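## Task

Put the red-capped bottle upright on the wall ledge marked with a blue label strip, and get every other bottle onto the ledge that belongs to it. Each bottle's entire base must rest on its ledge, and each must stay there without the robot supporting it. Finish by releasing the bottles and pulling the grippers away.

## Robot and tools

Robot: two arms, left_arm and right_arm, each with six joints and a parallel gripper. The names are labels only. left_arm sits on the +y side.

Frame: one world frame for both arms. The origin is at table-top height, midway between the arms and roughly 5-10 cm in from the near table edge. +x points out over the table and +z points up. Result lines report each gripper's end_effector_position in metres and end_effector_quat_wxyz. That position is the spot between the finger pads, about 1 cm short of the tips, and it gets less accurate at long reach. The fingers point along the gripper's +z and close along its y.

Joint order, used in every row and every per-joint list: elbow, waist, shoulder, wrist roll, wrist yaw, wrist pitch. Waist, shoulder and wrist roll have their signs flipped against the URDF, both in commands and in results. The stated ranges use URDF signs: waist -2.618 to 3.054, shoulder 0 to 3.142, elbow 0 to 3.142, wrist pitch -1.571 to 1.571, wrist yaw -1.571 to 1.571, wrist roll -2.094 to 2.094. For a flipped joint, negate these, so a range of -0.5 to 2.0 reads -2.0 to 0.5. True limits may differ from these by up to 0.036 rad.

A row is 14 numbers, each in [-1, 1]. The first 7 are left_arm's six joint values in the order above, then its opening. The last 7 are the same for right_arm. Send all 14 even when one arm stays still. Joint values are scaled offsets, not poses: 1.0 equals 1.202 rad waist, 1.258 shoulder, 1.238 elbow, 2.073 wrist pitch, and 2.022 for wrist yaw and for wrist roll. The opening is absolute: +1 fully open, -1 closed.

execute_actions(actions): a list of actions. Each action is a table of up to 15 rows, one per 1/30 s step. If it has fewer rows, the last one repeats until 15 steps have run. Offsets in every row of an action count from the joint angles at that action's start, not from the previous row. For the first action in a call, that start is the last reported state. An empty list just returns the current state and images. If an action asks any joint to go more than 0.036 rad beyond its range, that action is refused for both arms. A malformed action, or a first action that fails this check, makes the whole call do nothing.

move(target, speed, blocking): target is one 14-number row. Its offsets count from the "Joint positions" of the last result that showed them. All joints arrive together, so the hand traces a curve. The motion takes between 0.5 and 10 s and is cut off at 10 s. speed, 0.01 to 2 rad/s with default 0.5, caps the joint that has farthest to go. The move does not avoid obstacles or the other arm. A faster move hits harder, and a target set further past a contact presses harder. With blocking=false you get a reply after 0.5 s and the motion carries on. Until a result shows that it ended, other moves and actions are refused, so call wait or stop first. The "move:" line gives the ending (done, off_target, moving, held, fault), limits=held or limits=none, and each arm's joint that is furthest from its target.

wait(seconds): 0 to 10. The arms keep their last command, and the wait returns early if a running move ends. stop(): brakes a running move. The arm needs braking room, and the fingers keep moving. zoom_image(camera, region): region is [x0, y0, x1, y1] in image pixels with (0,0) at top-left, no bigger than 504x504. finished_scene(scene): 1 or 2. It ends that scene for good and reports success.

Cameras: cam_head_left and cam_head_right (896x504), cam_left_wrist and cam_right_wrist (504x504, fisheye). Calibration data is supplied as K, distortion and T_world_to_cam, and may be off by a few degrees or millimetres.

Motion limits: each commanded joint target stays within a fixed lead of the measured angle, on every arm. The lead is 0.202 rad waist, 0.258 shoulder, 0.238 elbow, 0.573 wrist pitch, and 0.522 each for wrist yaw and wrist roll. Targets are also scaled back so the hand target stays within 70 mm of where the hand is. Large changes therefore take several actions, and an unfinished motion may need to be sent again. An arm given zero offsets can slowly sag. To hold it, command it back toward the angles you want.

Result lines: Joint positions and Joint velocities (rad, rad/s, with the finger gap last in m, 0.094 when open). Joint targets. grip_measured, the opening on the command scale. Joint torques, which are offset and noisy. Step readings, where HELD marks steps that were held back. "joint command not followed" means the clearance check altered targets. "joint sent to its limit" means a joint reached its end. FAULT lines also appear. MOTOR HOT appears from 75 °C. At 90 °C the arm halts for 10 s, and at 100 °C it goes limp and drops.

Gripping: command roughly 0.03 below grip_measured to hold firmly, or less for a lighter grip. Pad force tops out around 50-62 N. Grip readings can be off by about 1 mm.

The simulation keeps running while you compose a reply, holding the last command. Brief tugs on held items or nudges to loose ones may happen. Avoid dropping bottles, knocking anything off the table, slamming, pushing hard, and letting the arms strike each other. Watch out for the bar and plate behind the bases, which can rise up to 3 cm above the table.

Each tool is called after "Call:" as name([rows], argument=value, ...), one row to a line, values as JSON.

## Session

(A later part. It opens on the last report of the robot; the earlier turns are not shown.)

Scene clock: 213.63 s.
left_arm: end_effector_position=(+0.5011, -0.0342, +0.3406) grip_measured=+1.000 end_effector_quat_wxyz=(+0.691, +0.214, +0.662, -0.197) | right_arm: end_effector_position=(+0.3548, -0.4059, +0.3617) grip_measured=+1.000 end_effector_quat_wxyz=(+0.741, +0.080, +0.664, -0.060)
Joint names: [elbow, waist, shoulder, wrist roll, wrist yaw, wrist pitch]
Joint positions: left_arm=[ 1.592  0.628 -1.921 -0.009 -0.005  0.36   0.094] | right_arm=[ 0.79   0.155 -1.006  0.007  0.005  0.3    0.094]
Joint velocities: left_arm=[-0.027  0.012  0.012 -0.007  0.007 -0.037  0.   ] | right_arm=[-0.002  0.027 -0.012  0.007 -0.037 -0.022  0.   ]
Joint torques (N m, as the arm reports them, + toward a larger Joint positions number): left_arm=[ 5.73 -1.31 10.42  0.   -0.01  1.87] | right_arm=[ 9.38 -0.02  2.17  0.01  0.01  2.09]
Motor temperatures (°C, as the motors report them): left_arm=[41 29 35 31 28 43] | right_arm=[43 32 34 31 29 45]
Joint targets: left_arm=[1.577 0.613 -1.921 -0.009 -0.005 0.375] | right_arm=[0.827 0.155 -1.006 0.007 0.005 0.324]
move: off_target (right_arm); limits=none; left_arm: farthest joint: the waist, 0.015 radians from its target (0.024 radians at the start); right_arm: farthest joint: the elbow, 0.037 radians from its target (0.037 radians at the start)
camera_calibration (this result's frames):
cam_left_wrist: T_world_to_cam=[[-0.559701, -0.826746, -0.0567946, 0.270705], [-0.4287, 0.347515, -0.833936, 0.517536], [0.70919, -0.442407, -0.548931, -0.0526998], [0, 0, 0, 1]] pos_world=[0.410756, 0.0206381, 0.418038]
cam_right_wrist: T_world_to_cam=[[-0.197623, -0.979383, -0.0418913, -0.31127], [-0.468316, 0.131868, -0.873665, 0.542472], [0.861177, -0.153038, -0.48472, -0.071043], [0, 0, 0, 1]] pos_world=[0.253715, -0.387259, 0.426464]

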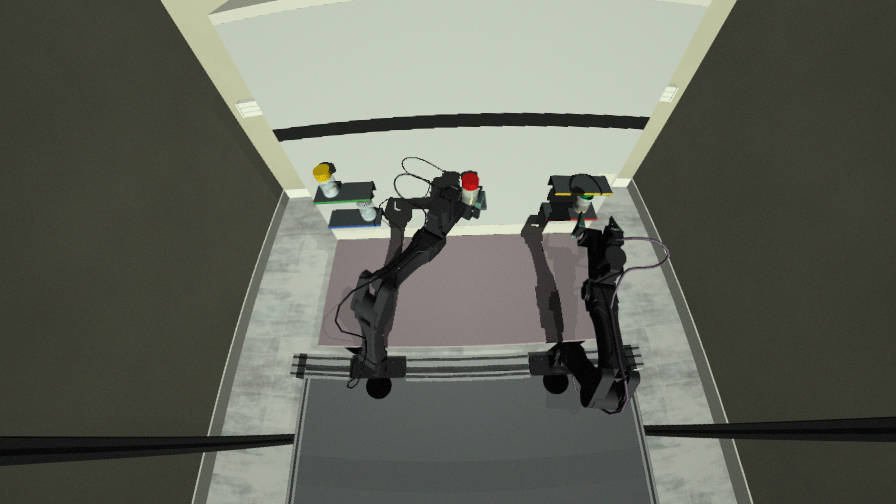

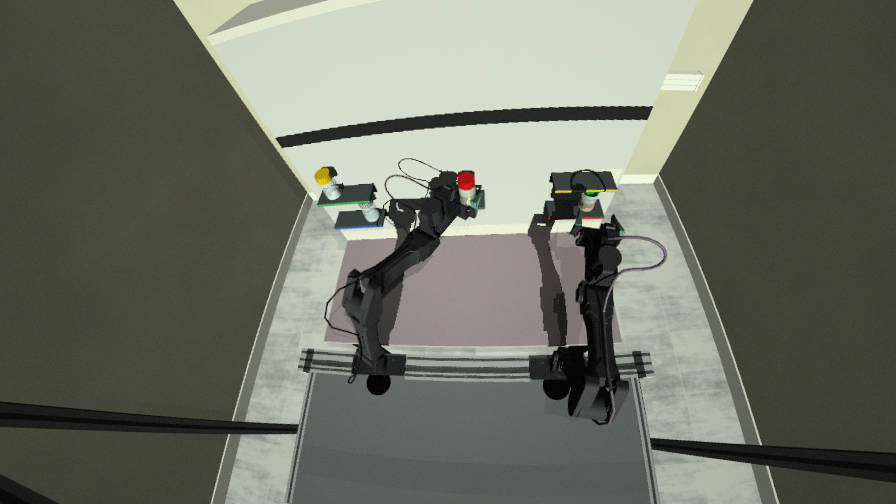

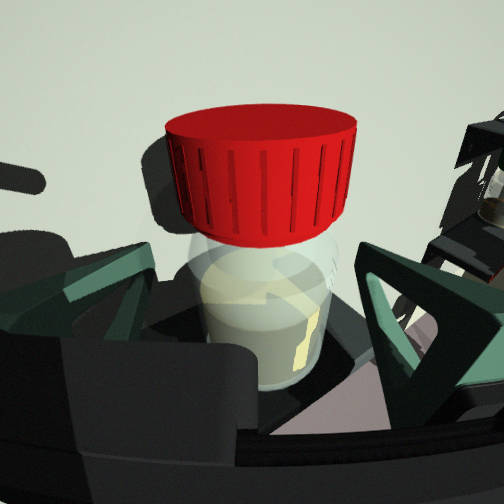

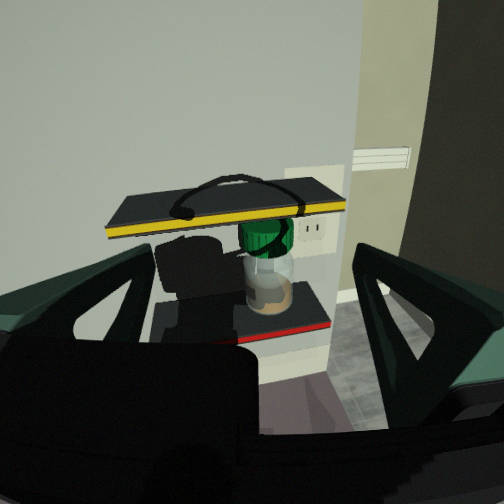

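Call:
execute_actions([
  [[0,0.003,0,0,0,-0.03,1, 0.03,0,0,0,0,0.01,1]],
  [[0,0,0,0,0,0,1, 0.03,0,0,0,0,0.01,1]],
])

Scene clock: 219.20 s.
left_arm: end_effector_position=(+0.5014, -0.0340, +0.3296) grip_measured=+1.000 end_effector_quat_wxyz=(+0.676, +0.218, +0.677, -0.192) | right_arm: end_effector_position=(+0.3548, -0.4059, +0.3617) grip_measured=+1.000 end_effector_quat_wxyz=(+0.741, +0.080, +0.664, -0.060)
Joint names: [elbow, waist, shoulder, wrist roll, wrist yaw, wrist pitch]
Joint positions: left_arm=[ 1.592  0.628 -1.921 -0.009 -0.005  0.316  0.094] | right_arm=[ 0.79   0.155 -1.006  0.007  0.005  0.3    0.094]
Joint velocities: left_arm=[ 0.012 -0.017  0.017  0.051  0.022 -0.051  0.   ] | right_arm=[ 0.012  0.002  0.007  0.037 -0.037  0.066  0.   ]
Joint torques (N m, as the arm reports them, + toward a larger Joint positions number): left_arm=[ 6.7   0.01 10.43  0.   -0.01  1.74] | right_arm=[9.43 0.02 2.17 0.01 0.02 2.08]
Motor temperatures (°C, as the motors report them): left_arm=[40 29 36 31 28 44] | right_arm=[43 32 34 31 29 45]
Joint targets: left_arm=[1.592 0.628 -1.921 -0.009 -0.005 0.316] | right_arm=[0.827 0.155 -1.006 0.007 0.005 0.321]
Step readings (joint positions; steps 1 to 15: 1st action; 16 to 30: 2nd action):
0: left_arm=[1.592 0.628 -1.921 -0.009 -0.005 0.360] | right_arm=[0.790 0.155 -1.006 0.007 0.005 0.300]
1: left_arm=[1.592 0.628 -1.921 -0.009 -0.005 0.355] | right_arm=[0.790 0.155 -1.006 0.007 0.005 0.300]
2: left_arm=[1.592 0.628 -1.921 -0.009 -0.005 0.349] | right_arm=[0.790 0.155 -1.006 0.007 0.005 0.300]
4: left_arm=[1.592 0.628 -1.921 -0.009 -0.005 0.335] | right_arm=[0.790 0.155 -1.006 0.007 0.005 0.300]
8: left_arm=[1.592 0.628 -1.921 -0.009 -0.005 0.322] | right_arm=[0.790 0.155 -1.006 0.007 0.005 0.300]
15: left_arm=[1.592 0.628 -1.921 -0.009 -0.005 0.316] | right_arm=[0.790 0.155 -1.006 0.007 0.005 0.300]
16: left_arm=[1.592 0.628 -1.921 -0.009 -0.005 0.316] | right_arm=[0.790 0.155 -1.006 0.007 0.005 0.300]
17: left_arm=[1.592 0.628 -1.921 -0.009 -0.005 0.316] | right_arm=[0.790 0.155 -1.006 0.007 0.005 0.300]
19: left_arm=[1.592 0.628 -1.921 -0.009 -0.005 0.316] | right_arm=[0.790 0.155 -1.006 0.007 0.005 0.300]
23: left_arm=[1.592 0.628 -1.921 -0.009 -0.005 0.316] | right_arm=[0.790 0.155 -1.006 0.007 0.005 0.300]
30: Joint positions above
camera_calibration (this result's frames):
cam_left_wrist: T_world_to_cam=[[-0.560837, -0.82598, -0.0567348, 0.27094], [-0.459215, 0.36736, -0.808806, 0.516104], [0.6889, -0.427555, -0.585332, -0.0361595], [0, 0, 0, 1]] pos_world=[0.413866, 0.0187349, 0.411635]
cam_right_wrist: T_world_to_cam=[[-0.197623, -0.979383, -0.0418913, -0.31127], [-0.468316, 0.131868, -0.873665, 0.542472], [0.861177, -0.153038, -0.48472, -0.071043], [0, 0, 0, 1]] pos_world=[0.253715, -0.387259, 0.426464]

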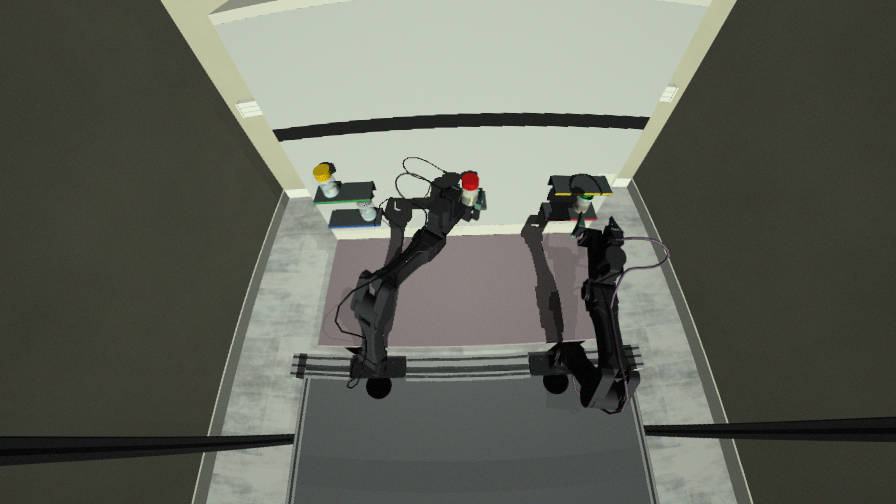

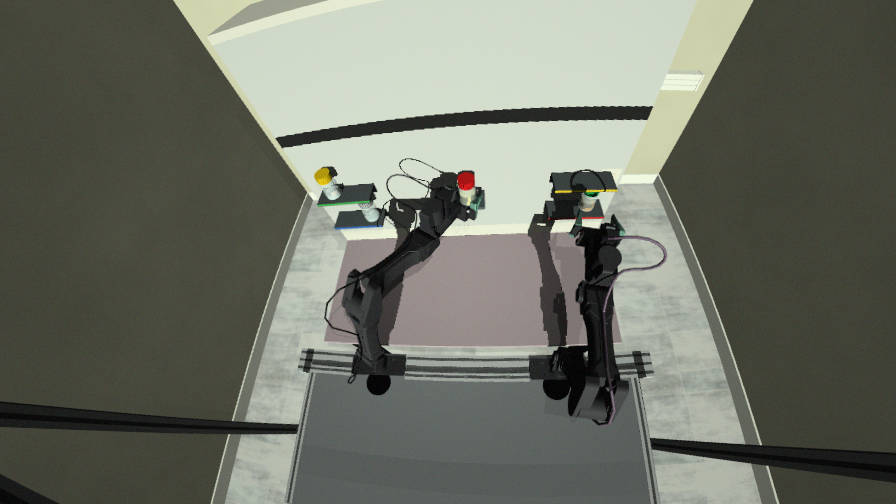

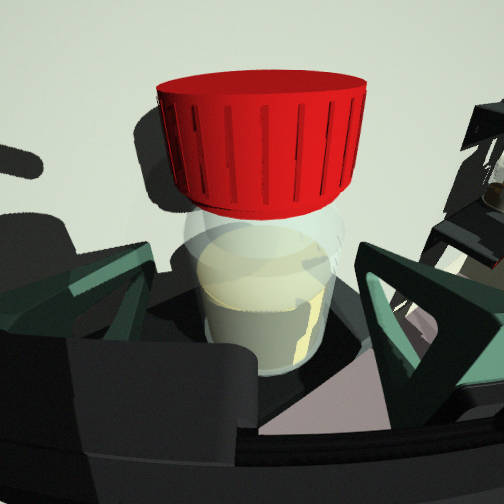

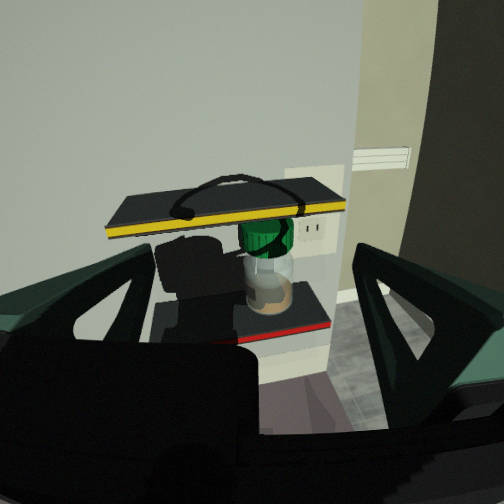

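Call:
execute_actions([
  [[0.02,0.004,0,0,0,0.016,1, 0.03,0,0,0,0,0.01,1]],
  [[0,0,0,0,0,0.008,0.5, 0.03,0,0,0,0,0.01,1]],
  [[0.02,0,0,0,0,0.008,0.12, 0.03,0,0,0,0,0.01,1]],
  [[0.02,0,0,0,0,0.008,0.12, 0.03,0,0,0,0,0.01,1]],
])

Scene clock: 227.40 s.
left_arm: end_effector_position=(+0.5010, -0.0347, +0.3346) grip_measured=+0.175 end_effector_quat_wxyz=(+0.683, +0.217, +0.670, -0.195) | right_arm: end_effector_position=(+0.3548, -0.4059, +0.3617) grip_measured=+1.000 end_effector_quat_wxyz=(+0.741, +0.080, +0.664, -0.060)
Joint names: [elbow, waist, shoulder, wrist roll, wrist yaw, wrist pitch]
Joint positions: left_arm=[ 1.592  0.628 -1.921 -0.009 -0.003  0.336  0.055] | right_arm=[ 0.79   0.155 -1.006  0.007  0.005  0.3    0.094]
Joint velocities: left_arm=[-0.007 -0.017  0.017 -0.095 -0.022  0.022  0.   ] | right_arm=[ 0.017  0.012 -0.017 -0.037  0.022 -0.037  0.   ]
Joint torques (N m, as the arm reports them, + toward a larger Joint positions number): left_arm=[ 8.41  0.02 10.43  0.   -0.01  1.89] | right_arm=[ 9.43 -0.03  2.13  0.01  0.05  2.09]
Motor temperatures (°C, as the motors report them): left_arm=[39 29 37 31 28 44] | right_arm=[44 32 34 31 29 45]
Joint targets: left_arm=[1.616 0.628 -1.921 -0.009 -0.003 0.353] | right_arm=[0.827 0.155 -1.006 0.007 0.005 0.321]
Step readings (joint positions; steps 1 to 15: 1st action; 16 to 30: 2nd action; 31 to 45: 3rd action; 46 to 60: 4th action):
0: left_arm=[1.592 0.628 -1.921 -0.009 -0.005 0.316] | right_arm=[0.790 0.155 -1.006 0.007 0.005 0.300]
1: left_arm=[1.592 0.628 -1.921 -0.009 -0.005 0.318] | right_arm=[0.790 0.155 -1.006 0.007 0.005 0.300]
2: left_arm=[1.592 0.628 -1.921 -0.009 -0.005 0.321] | right_arm=[0.790 0.155 -1.006 0.007 0.005 0.300]
4: left_arm=[1.592 0.628 -1.921 -0.009 -0.005 0.326] | right_arm=[0.790 0.155 -1.006 0.007 0.005 0.300]
8: left_arm=[1.592 0.628 -1.921 -0.009 -0.005 0.331] | right_arm=[0.790 0.155 -1.006 0.007 0.005 0.300]
15: left_arm=[1.592 0.628 -1.921 -0.009 -0.005 0.334] | right_arm=[0.790 0.155 -1.006 0.007 0.005 0.300]
16: left_arm=[1.592 0.628 -1.921 -0.009 -0.005 0.334] | right_arm=[0.790 0.155 -1.006 0.007 0.005 0.300]
17: left_arm=[1.592 0.628 -1.921 -0.009 -0.005 0.334] | right_arm=[0.790 0.155 -1.006 0.007 0.005 0.300]
19: left_arm=[1.592 0.628 -1.921 -0.009 -0.005 0.335] | right_arm=[0.790 0.155 -1.006 0.007 0.005 0.300]
23: left_arm=[1.592 0.628 -1.921 -0.009 -0.005 0.335] | right_arm=[0.790 0.155 -1.006 0.007 0.005 0.300]
30: left_arm=[1.592 0.628 -1.921 -0.009 -0.005 0.336] | right_arm=[0.790 0.155 -1.006 0.007 0.005 0.300]
31: left_arm=[1.592 0.628 -1.921 -0.009 -0.004 0.336] | right_arm=[0.790 0.155 -1.006 0.007 0.005 0.300]
32: left_arm=[1.592 0.628 -1.921 -0.009 -0.003 0.336] | right_arm=[0.790 0.155 -1.006 0.007 0.005 0.300]
34: left_arm=[1.592 0.628 -1.921 -0.009 -0.003 0.336] | right_arm=[0.790 0.155 -1.006 0.007 0.005 0.300]
38: left_arm=[1.592 0.628 -1.921 -0.009 -0.003 0.336] | right_arm=[0.790 0.155 -1.006 0.007 0.005 0.300]
45: left_arm=[1.592 0.628 -1.921 -0.009 -0.003 0.336] | right_arm=[0.790 0.155 -1.006 0.007 0.005 0.300]
46: left_arm=[1.592 0.628 -1.921 -0.009 -0.003 0.336] | right_arm=[0.790 0.155 -1.006 0.007 0.005 0.300]
47: left_arm=[1.592 0.628 -1.921 -0.009 -0.003 0.336] | right_arm=[0.790 0.155 -1.006 0.007 0.005 0.300]
49: left_arm=[1.592 0.628 -1.921 -0.009 -0.003 0.336] | right_arm=[0.790 0.155 -1.006 0.007 0.005 0.300]
53: left_arm=[1.592 0.628 -1.921 -0.009 -0.003 0.336] | right_arm=[0.790 0.155 -1.006 0.007 0.005 0.300]
60: Joint positions above
camera_calibration (this result's frames):
cam_left_wrist: T_world_to_cam=[[-0.562525, -0.824828, -0.056791, 0.271359], [-0.444463, 0.359609, -0.820448, 0.516435], [0.69715, -0.43628, -0.568894, -0.0431496], [0, 0, 0, 1]] pos_world=[0.412264, 0.0192849, 0.414571]
cam_right_wrist: T_world_to_cam=[[-0.197623, -0.979383, -0.0418913, -0.31127], [-0.468316, 0.131868, -0.873665, 0.542472], [0.861177, -0.153038, -0.48472, -0.071043], [0, 0, 0, 1]] pos_world=[0.253715, -0.387259, 0.426464]

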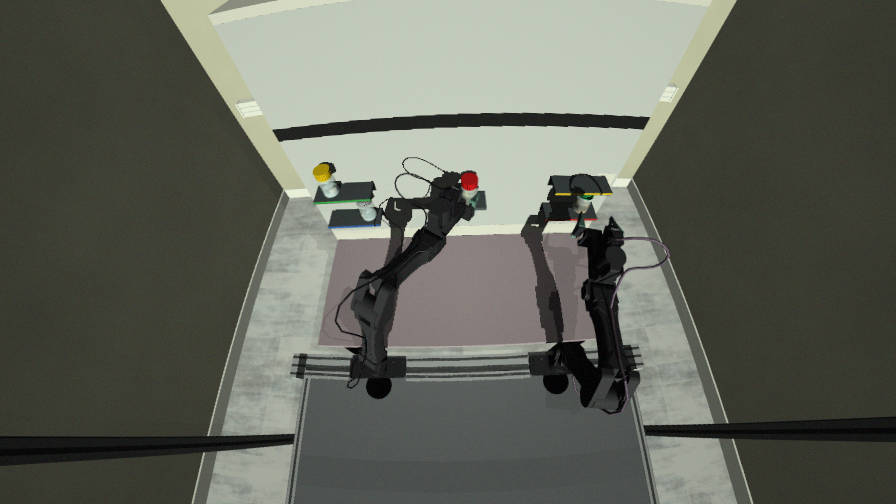

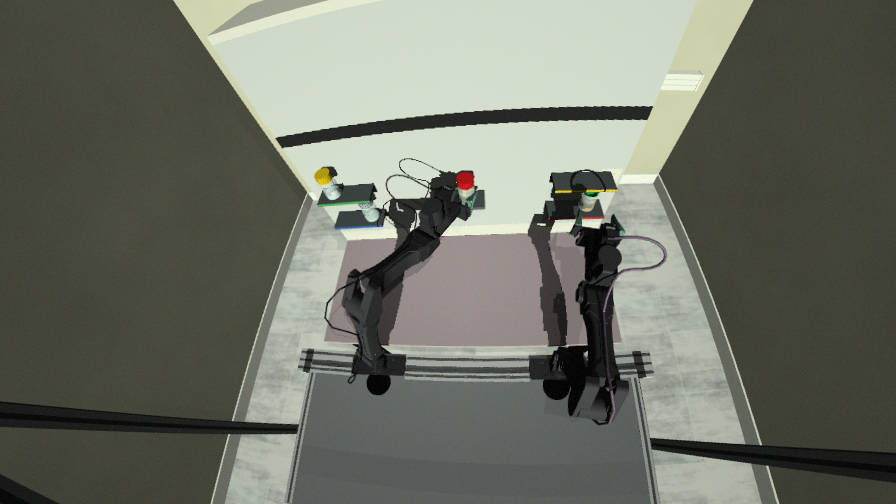

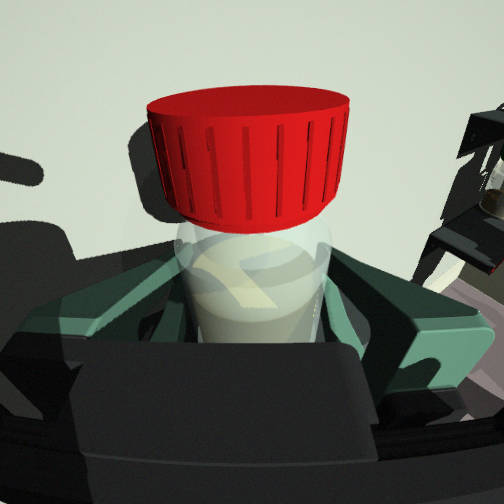

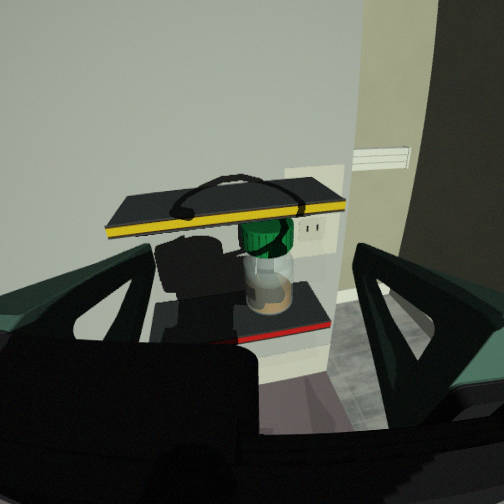

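Call:
move(target=[0.075,0,0.065,0,0,0.055,0.12, 0.03,0,0,0,0,0.01,1], speed=0.2)

Scene clock: 233.00 s.
left_arm: end_effector_position=(+0.4882, -0.0281, +0.4022) grip_measured=+0.175 end_effector_quat_wxyz=(+0.733, +0.201, +0.614, -0.211) | right_arm: end_effector_position=(+0.3549, -0.4059, +0.3610) grip_measured=+1.000 end_effector_quat_wxyz=(+0.741, +0.080, +0.665, -0.060)
Joint names: [elbow, waist, shoulder, wrist roll, wrist yaw, wrist pitch]
Joint positions: left_arm=[ 1.643  0.628 -1.874 -0.009 -0.003  0.393  0.055] | right_arm=[ 0.79   0.155 -1.006  0.007  0.005  0.297  0.094]
Joint velocities: left_arm=[-0.012  0.002  0.002  0.007  0.022 -0.095 -0.   ] | right_arm=[-0.012 -0.007 -0.007 -0.022  0.022 -0.095  0.   ]
Joint torques (N m, as the arm reports them, + toward a larger Joint positions number): left_arm=[ 9.45  0.01 12.68  0.   -0.01  2.21] | right_arm=[ 9.41 -0.01  2.15  0.01  0.04  2.11]
Motor temperatures (°C, as the motors report them): left_arm=[40 29 38 31 28 44] | right_arm=[44 32 33 31 29 45]
Joint targets: left_arm=[1.685 0.628 -1.840 -0.009 -0.003 0.450] | right_arm=[0.827 0.155 -1.006 0.007 0.005 0.321]
move: off_target (left_arm, right_arm); limits=none; left_arm: farthest joint: the wrist pitch, 0.057 radians from its target (0.114 radians at the start); right_arm: farthest joint: the elbow, 0.037 radians from its target (0.037 radians at the start)
camera_calibration (this result's frames):
cam_left_wrist: T_world_to_cam=[[-0.558496, -0.827547, -0.0569893, 0.271437], [-0.331876, 0.285884, -0.89896, 0.538369], [0.760224, -0.483153, -0.434308, -0.0792059], [0, 0, 0, 1]] pos_world=[0.390482, 0.0324477, 0.465041]
cam_right_wrist: T_world_to_cam=[[-0.197615, -0.979385, -0.0418693, -0.311279], [-0.470618, 0.132253, -0.872369, 0.542434], [0.859923, -0.152689, -0.487052, -0.0699953], [0, 0, 0, 1]] pos_world=[0.253957, -0.387288, 0.426078]

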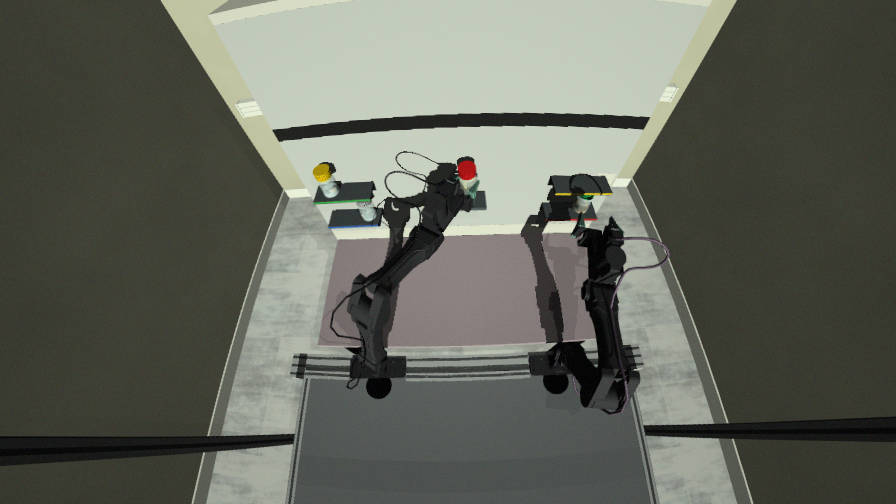

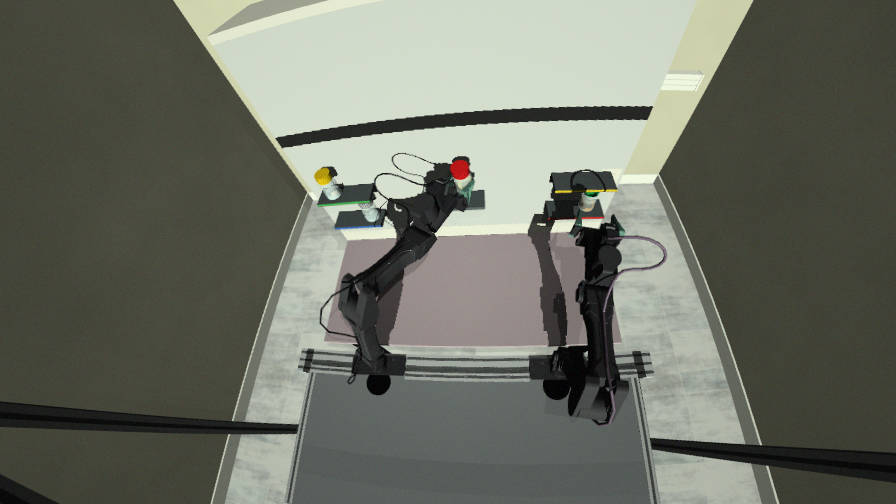

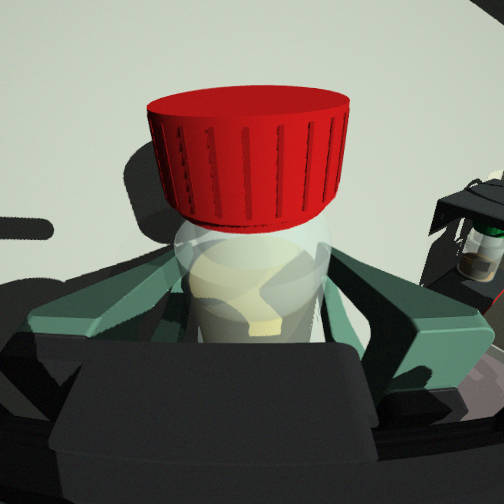

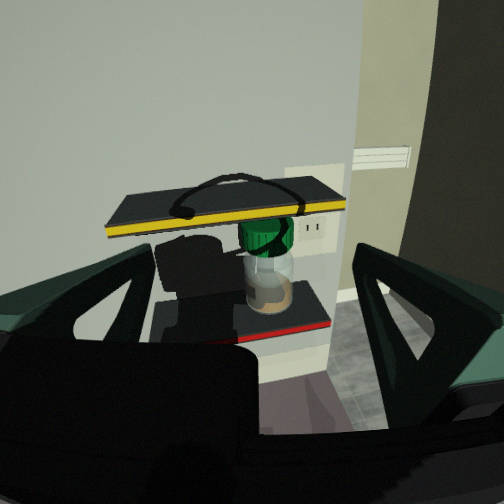

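Call:
move(target=[-0.875,0,0.81,0,0,-0.017,0.12, 0.03,0,0,0,0,0.01,1], speed=0.45)

Scene clock: 245.83 s.
left_arm: end_effector_position=(+0.2886, +0.1105, +0.2862) grip_measured=+0.175 end_effector_quat_wxyz=(+0.677, +0.219, +0.676, -0.193) | right_arm: end_effector_position=(+0.3550, -0.4058, +0.3603) grip_measured=+1.000 end_effector_quat_wxyz=(+0.740, +0.080, +0.666, -0.060)
Joint names: [elbow, waist, shoulder, wrist roll, wrist yaw, wrist pitch]
Joint positions: left_arm=[ 0.558  0.628 -0.887 -0.009 -0.003  0.318  0.055] | right_arm=[ 0.79   0.155 -1.006  0.007  0.005  0.294  0.094]
Joint velocities: left_arm=[-0.002 -0.017  0.007  0.051  0.022 -0.037 -0.   ] | right_arm=[-0.022  0.002  0.007  0.022  0.066 -0.037  0.   ]
Joint torques (N m, as the arm reports them, + toward a larger Joint positions number): left_arm=[ 6.86  0.    4.11  0.   -0.01  2.12] | right_arm=[ 9.41 -0.04  2.11  0.01  0.02  2.14]
Motor temperatures (°C, as the motors report them): left_arm=[41 29 39 31 28 46] | right_arm=[44 32 33 31 29 45]
Joint targets: left_arm=[0.560 0.628 -0.855 -0.009 -0.003 0.358] | right_arm=[0.827 0.155 -1.006 0.007 0.005 0.318]
move: off_target (left_arm, right_arm); limits=none; left_arm: farthest joint: the wrist pitch, 0.040 radians from its target (0.035 radians at the start); right_arm: farthest joint: the elbow, 0.037 radians from its target (0.037 radians at the start)
camera_calibration (this result's frames):
cam_left_wrist: T_world_to_cam=[[-0.562995, -0.824512, -0.0567181, 0.268986], [-0.456994, 0.367757, -0.809883, 0.329781], [0.688617, -0.430041, -0.583842, 0.146687], [0, 0, 0, 1]] pos_world=[0.201135, 0.163583, 0.367983]
cam_right_wrist: T_world_to_cam=[[-0.197605, -0.979388, -0.0418442, -0.311289], [-0.473245, 0.132692, -0.87088, 0.542387], [0.858482, -0.152288, -0.489712, -0.0687981], [0, 0, 0, 1]] pos_world=[0.254232, -0.387321, 0.425637]

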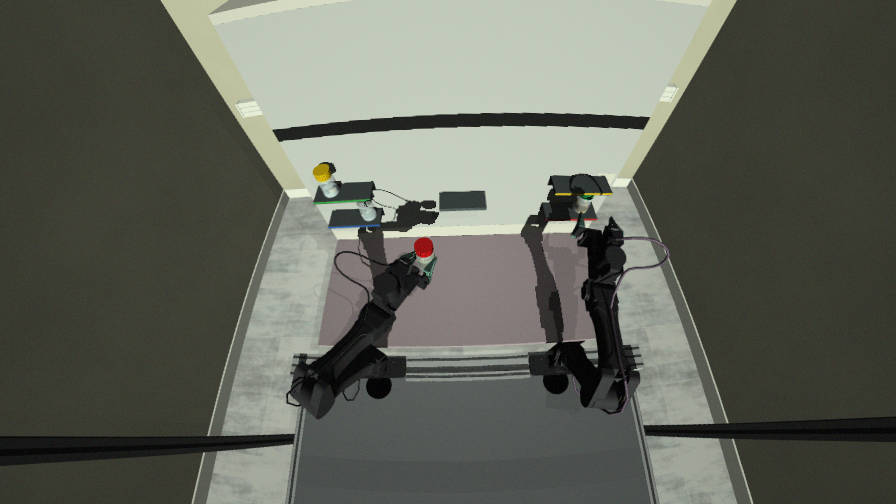

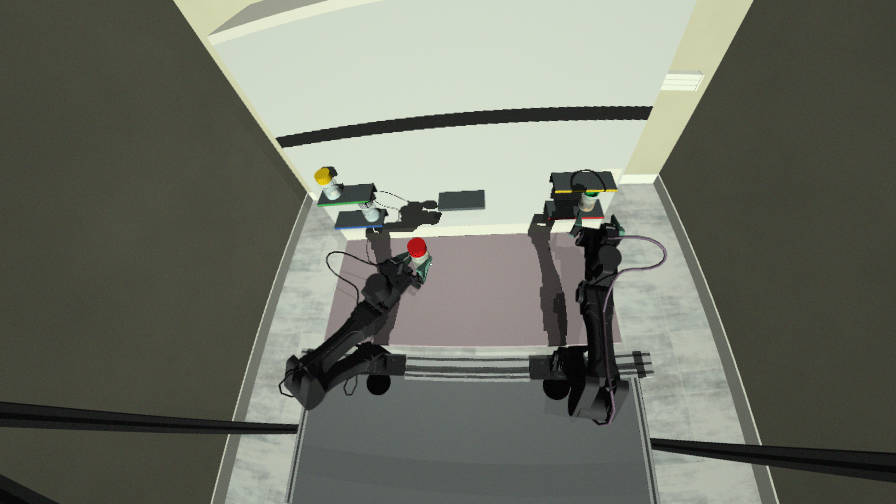

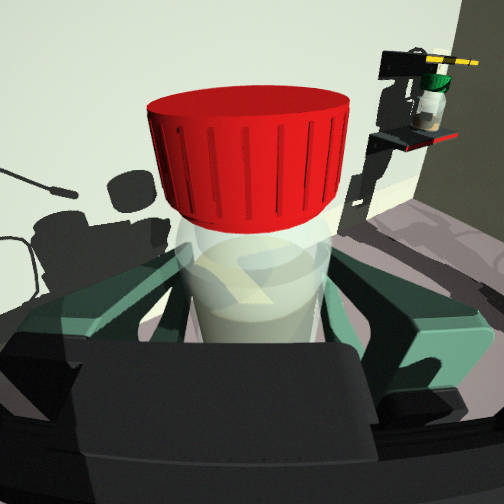

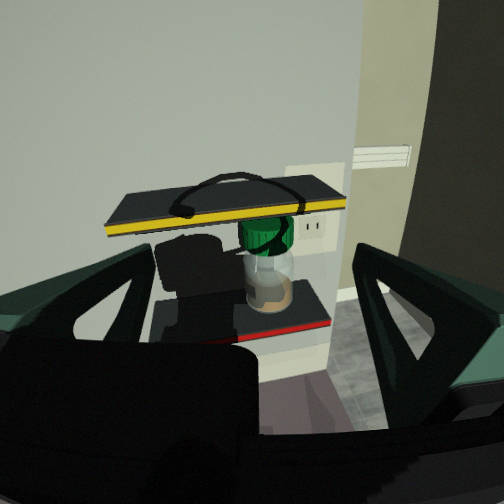

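Call:
move(target=[0.002,-0.688,0.025,0,0,0.02,0.12, 0.03,0,0,0,0,0.01,1], speed=0.45)

Scene clock: 253.53 s.
left_arm: end_effector_position=(+0.3394, +0.3863, +0.2865) grip_measured=+0.175 end_effector_quat_wxyz=(+0.696, -0.071, +0.709, +0.087) | right_arm: end_effector_position=(+0.3551, -0.4058, +0.3595) grip_measured=+1.000 end_effector_quat_wxyz=(+0.739, +0.080, +0.667, -0.060)
Joint names: [elbow, waist, shoulder, wrist roll, wrist yaw, wrist pitch]
Joint positions: left_arm=[ 0.558 -0.189 -0.887 -0.009 -0.002  0.294  0.055] | right_arm=[ 0.79   0.155 -1.006  0.007  0.005  0.291  0.094]
Joint velocities: left_arm=[ 0.002  0.022 -0.017  0.022  0.007  0.022  0.   ] | right_arm=[-0.007  0.012 -0.007  0.081 -0.037 -0.022  0.   ]
Joint torques (N m, as the arm reports them, + toward a larger Joint positions number): left_arm=[ 6.87 -0.88  4.07  0.    0.01  2.36] | right_arm=[ 9.38 -0.07  2.15  0.    0.02  2.12]
Motor temperatures (°C, as the motors report them): left_arm=[40 29 36 31 28 47] | right_arm=[44 32 33 31 29 45]
Joint targets: left_arm=[0.560 -0.199 -0.856 -0.009 -0.003 0.359] | right_arm=[0.827 0.155 -1.006 0.007 0.005 0.315]
move: off_target (left_arm, right_arm); limits=none; left_arm: farthest joint: the wrist pitch, 0.066 radians from its target (0.042 radians at the start); right_arm: farthest joint: the elbow, 0.037 radians from its target (0.037 radians at the start)
camera_calibration (this result's frames):
cam_left_wrist: T_world_to_cam=[[0.215258, -0.975447, -0.0465581, 0.316214], [-0.583918, -0.0903497, -0.806769, 0.471005], [0.782754, 0.200849, -0.58903, -0.0436516], [0, 0, 0, 1]] pos_world=[0.24113, 0.359772, 0.369002]
cam_right_wrist: T_world_to_cam=[[-0.197596, -0.979391, -0.0418192, -0.3113], [-0.475868, 0.13313, -0.869382, 0.542336], [0.857033, -0.151886, -0.492367, -0.0676011], [0, 0, 0, 1]] pos_world=[0.254505, -0.387353, 0.425195]

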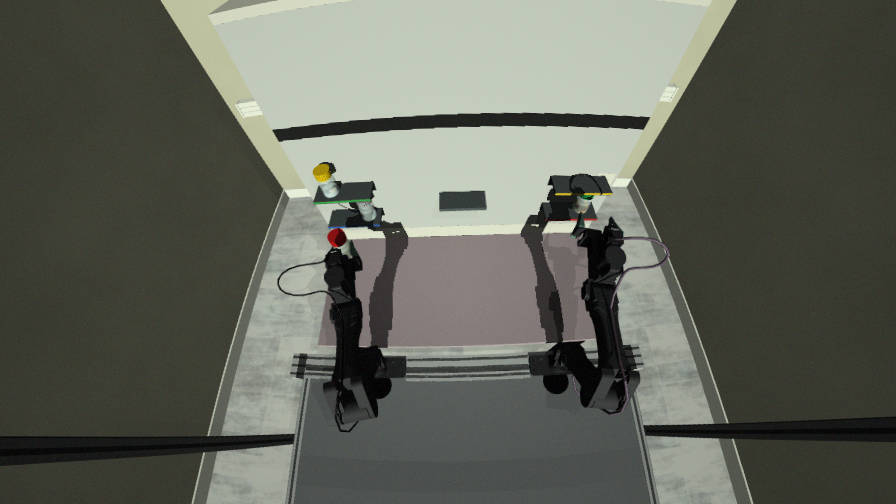

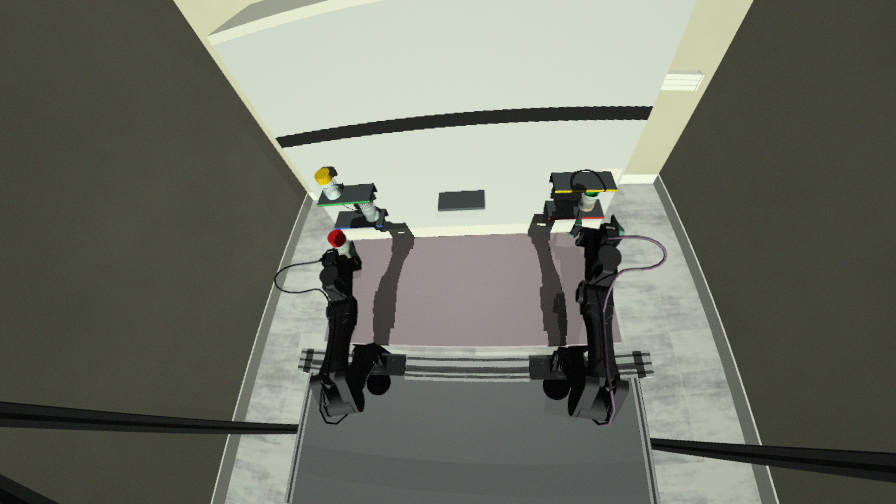

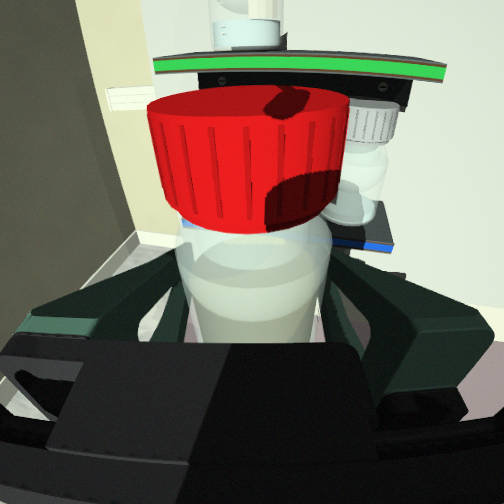

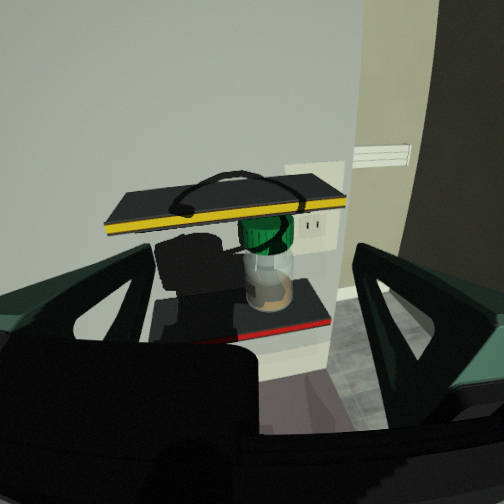

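Call:
move(target=[0.13,-0.003,-0.28,0,0,0.162,0.12, 0.03,0,0,0,0,0.015,1], speed=0.25)

Scene clock: 270.83 s.
left_arm: end_effector_position=(+0.4066, +0.4015, +0.2819) grip_measured=+0.175 end_effector_quat_wxyz=(+0.707, -0.070, +0.698, +0.089) | right_arm: end_effector_position=(+0.3549, -0.4059, +0.3613) grip_measured=+1.000 end_effector_quat_wxyz=(+0.741, +0.080, +0.664, -0.060)
Joint names: [elbow, waist, shoulder, wrist roll, wrist yaw, wrist pitch]
Joint positions: left_arm=[ 0.672 -0.189 -1.24  -0.009 -0.002  0.564  0.055] | right_arm=[ 0.79   0.155 -1.006  0.007  0.005  0.298  0.094]
Joint velocities: left_arm=[-0.017 -0.007 -0.012 -0.007 -0.007  0.022 -0.   ] | right_arm=[-0.007 -0.002  0.012 -0.037  0.007  0.007  0.   ]
Joint torques (N m, as the arm reports them, + toward a larger Joint positions number): left_arm=[ 9.71 -0.31  4.16  0.   -0.01  2.37] | right_arm=[ 9.4  -0.04  2.19  0.01  0.01  2.12]
Motor temperatures (°C, as the motors report them): left_arm=[40 29 34 31 28 49] | right_arm=[44 32 33 31 29 45]
Joint targets: left_arm=[0.719 -0.192 -1.240 -0.009 -0.002 0.629] | right_arm=[0.827 0.155 -1.006 0.007 0.005 0.322]
move: off_target (left_arm, right_arm); limits=none; left_arm: farthest joint: the wrist pitch, 0.066 radians from its target (0.336 radians at the start); right_arm: farthest joint: the elbow, 0.037 radians from its target (0.037 radians at the start)
camera_calibration (this result's frames):
cam_left_wrist: T_world_to_cam=[[0.216202, -0.975232, -0.0466941, 0.315972], [-0.55907, -0.0844499, -0.824808, 0.500484], [0.800436, 0.20443, -0.563481, -0.117786], [0, 0, 0, 1]] pos_world=[0.305772, 0.374491, 0.361187]
cam_right_wrist: T_world_to_cam=[[-0.197618, -0.979384, -0.0418787, -0.311275], [-0.469632, 0.132088, -0.872925, 0.542451], [0.860461, -0.152839, -0.486053, -0.0704443], [0, 0, 0, 1]] pos_world=[0.253853, -0.387275, 0.426244]

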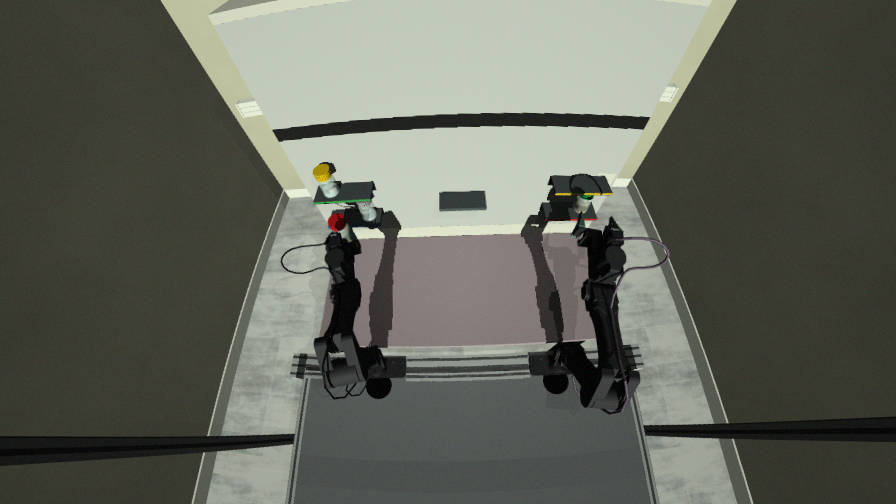

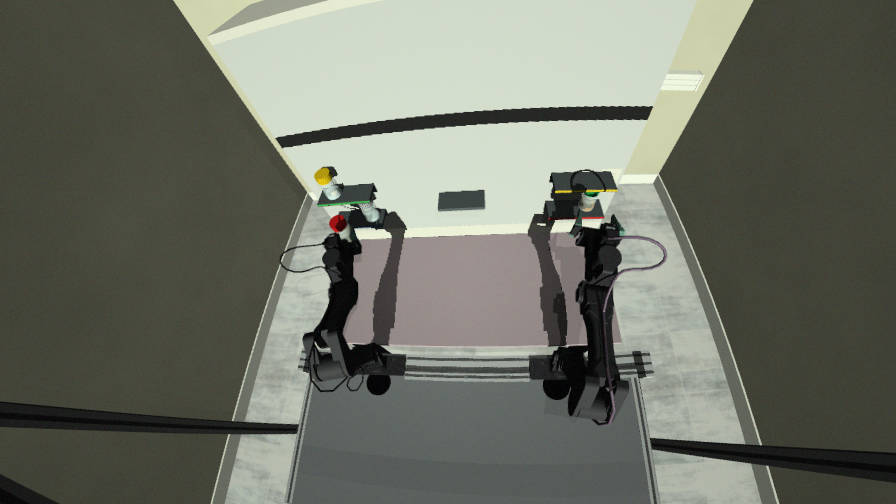

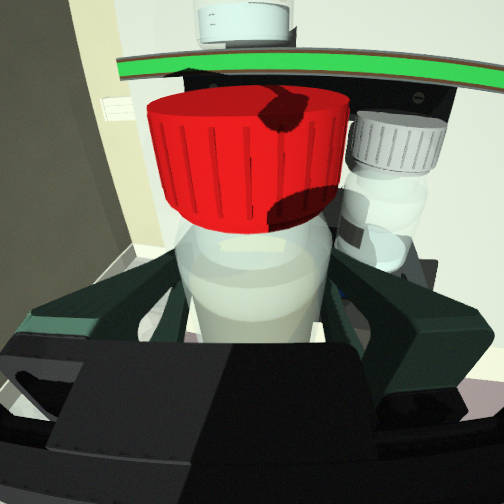

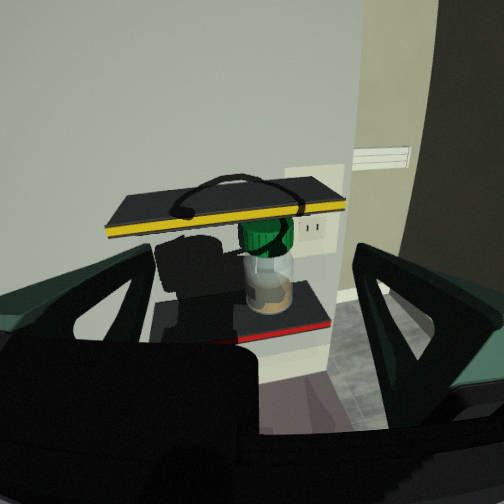

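Call:
move(target=[-0.024,0,0,0,0,0.038,0.12, 0.03,0,0,0,0,0.012,1], speed=0.08)

Scene clock: 283.27 s.
left_arm: end_effector_position=(+0.4043, +0.4012, +0.2714) grip_measured=+0.175 end_effector_quat_wxyz=(+0.702, -0.070, +0.703, +0.088) | right_arm: end_effector_position=(+0.3548, -0.4059, +0.3616) grip_measured=+1.000 end_effector_quat_wxyz=(+0.741, +0.080, +0.664, -0.060)
Joint names: [elbow, waist, shoulder, wrist roll, wrist yaw, wrist pitch]
Joint positions: left_arm=[ 0.644 -0.189 -1.24  -0.009 -0.002  0.577  0.055] | right_arm=[ 0.79   0.155 -1.006  0.007  0.005  0.3    0.094]
Joint velocities: left_arm=[ 0.007 -0.002 -0.007  0.007  0.007  0.081 -0.001] | right_arm=[ 0.007  0.002 -0.007 -0.037  0.022 -0.037  0.   ]
Joint torques (N m, as the arm reports them, + toward a larger Joint positions number): left_arm=[ 6.32  0.    4.07  0.   -0.01  2.34] | right_arm=[ 9.41 -0.07  2.12  0.01  0.03  2.13]
Motor temperatures (°C, as the motors report them): left_arm=[41 29 33 31 28 50] | right_arm=[44 32 33 31 29 45]
Joint targets: left_arm=[0.642 -0.189 -1.240 -0.009 -0.002 0.642] | right_arm=[0.827 0.155 -1.006 0.007 0.005 0.323]
move: off_target (left_arm, right_arm); limits=none; left_arm: farthest joint: the wrist pitch, 0.066 radians from its target (0.079 radians at the start); right_arm: farthest joint: the elbow, 0.037 radians from its target (0.037 radians at the start)
camera_calibration (this result's frames):
cam_left_wrist: T_world_to_cam=[[0.215741, -0.975337, -0.0466315, 0.315848], [-0.57126, -0.0873419, -0.816108, 0.494252], [0.791908, 0.202707, -0.576014, -0.114356], [0, 0, 0, 1]] pos_world=[0.304764, 0.374408, 0.352221]
cam_right_wrist: T_world_to_cam=[[-0.197622, -0.979383, -0.0418881, -0.311271], [-0.468645, 0.131923, -0.873481, 0.542467], [0.860998, -0.152988, -0.485054, -0.0708933], [0, 0, 0, 1]] pos_world=[0.253749, -0.387263, 0.426409]

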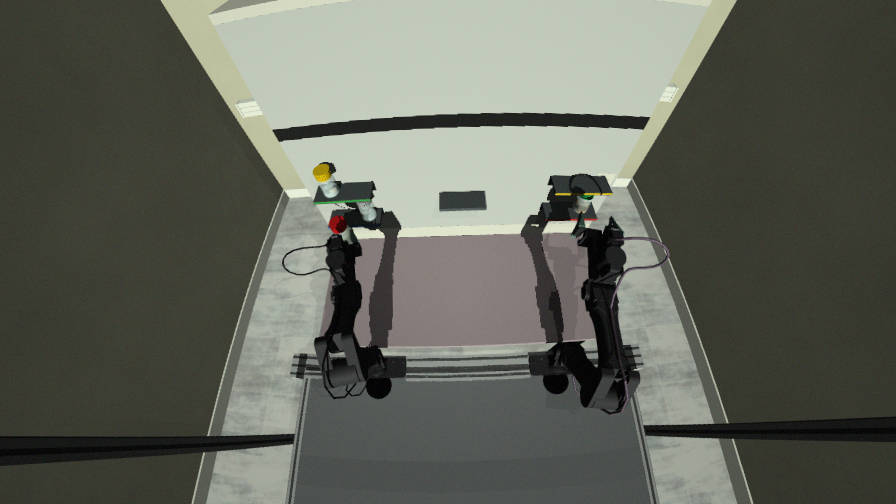

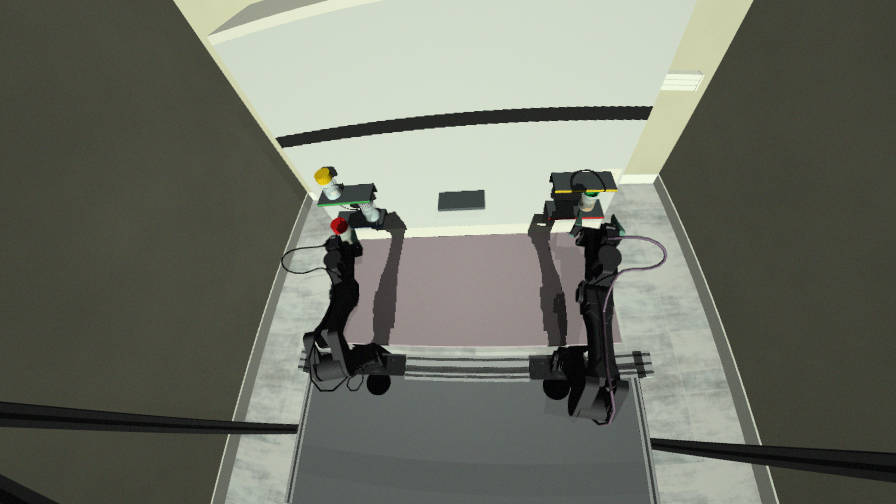

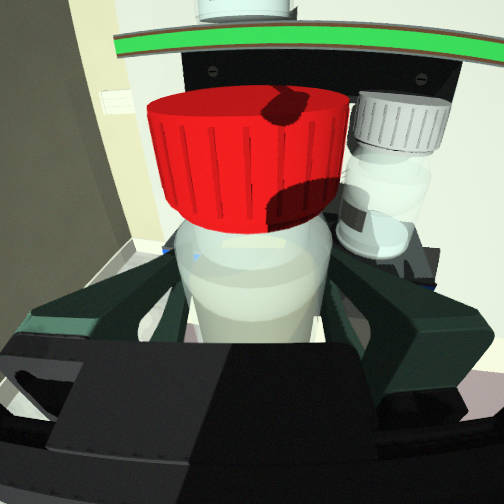

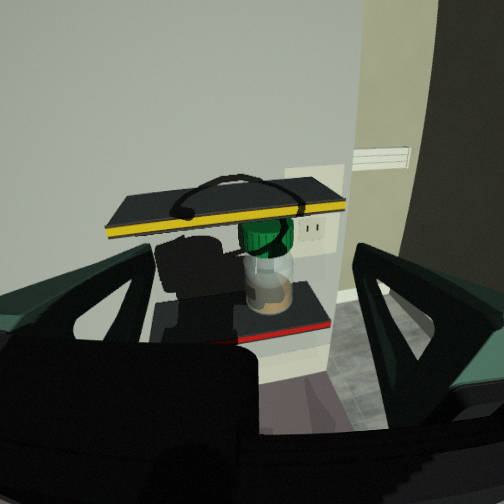

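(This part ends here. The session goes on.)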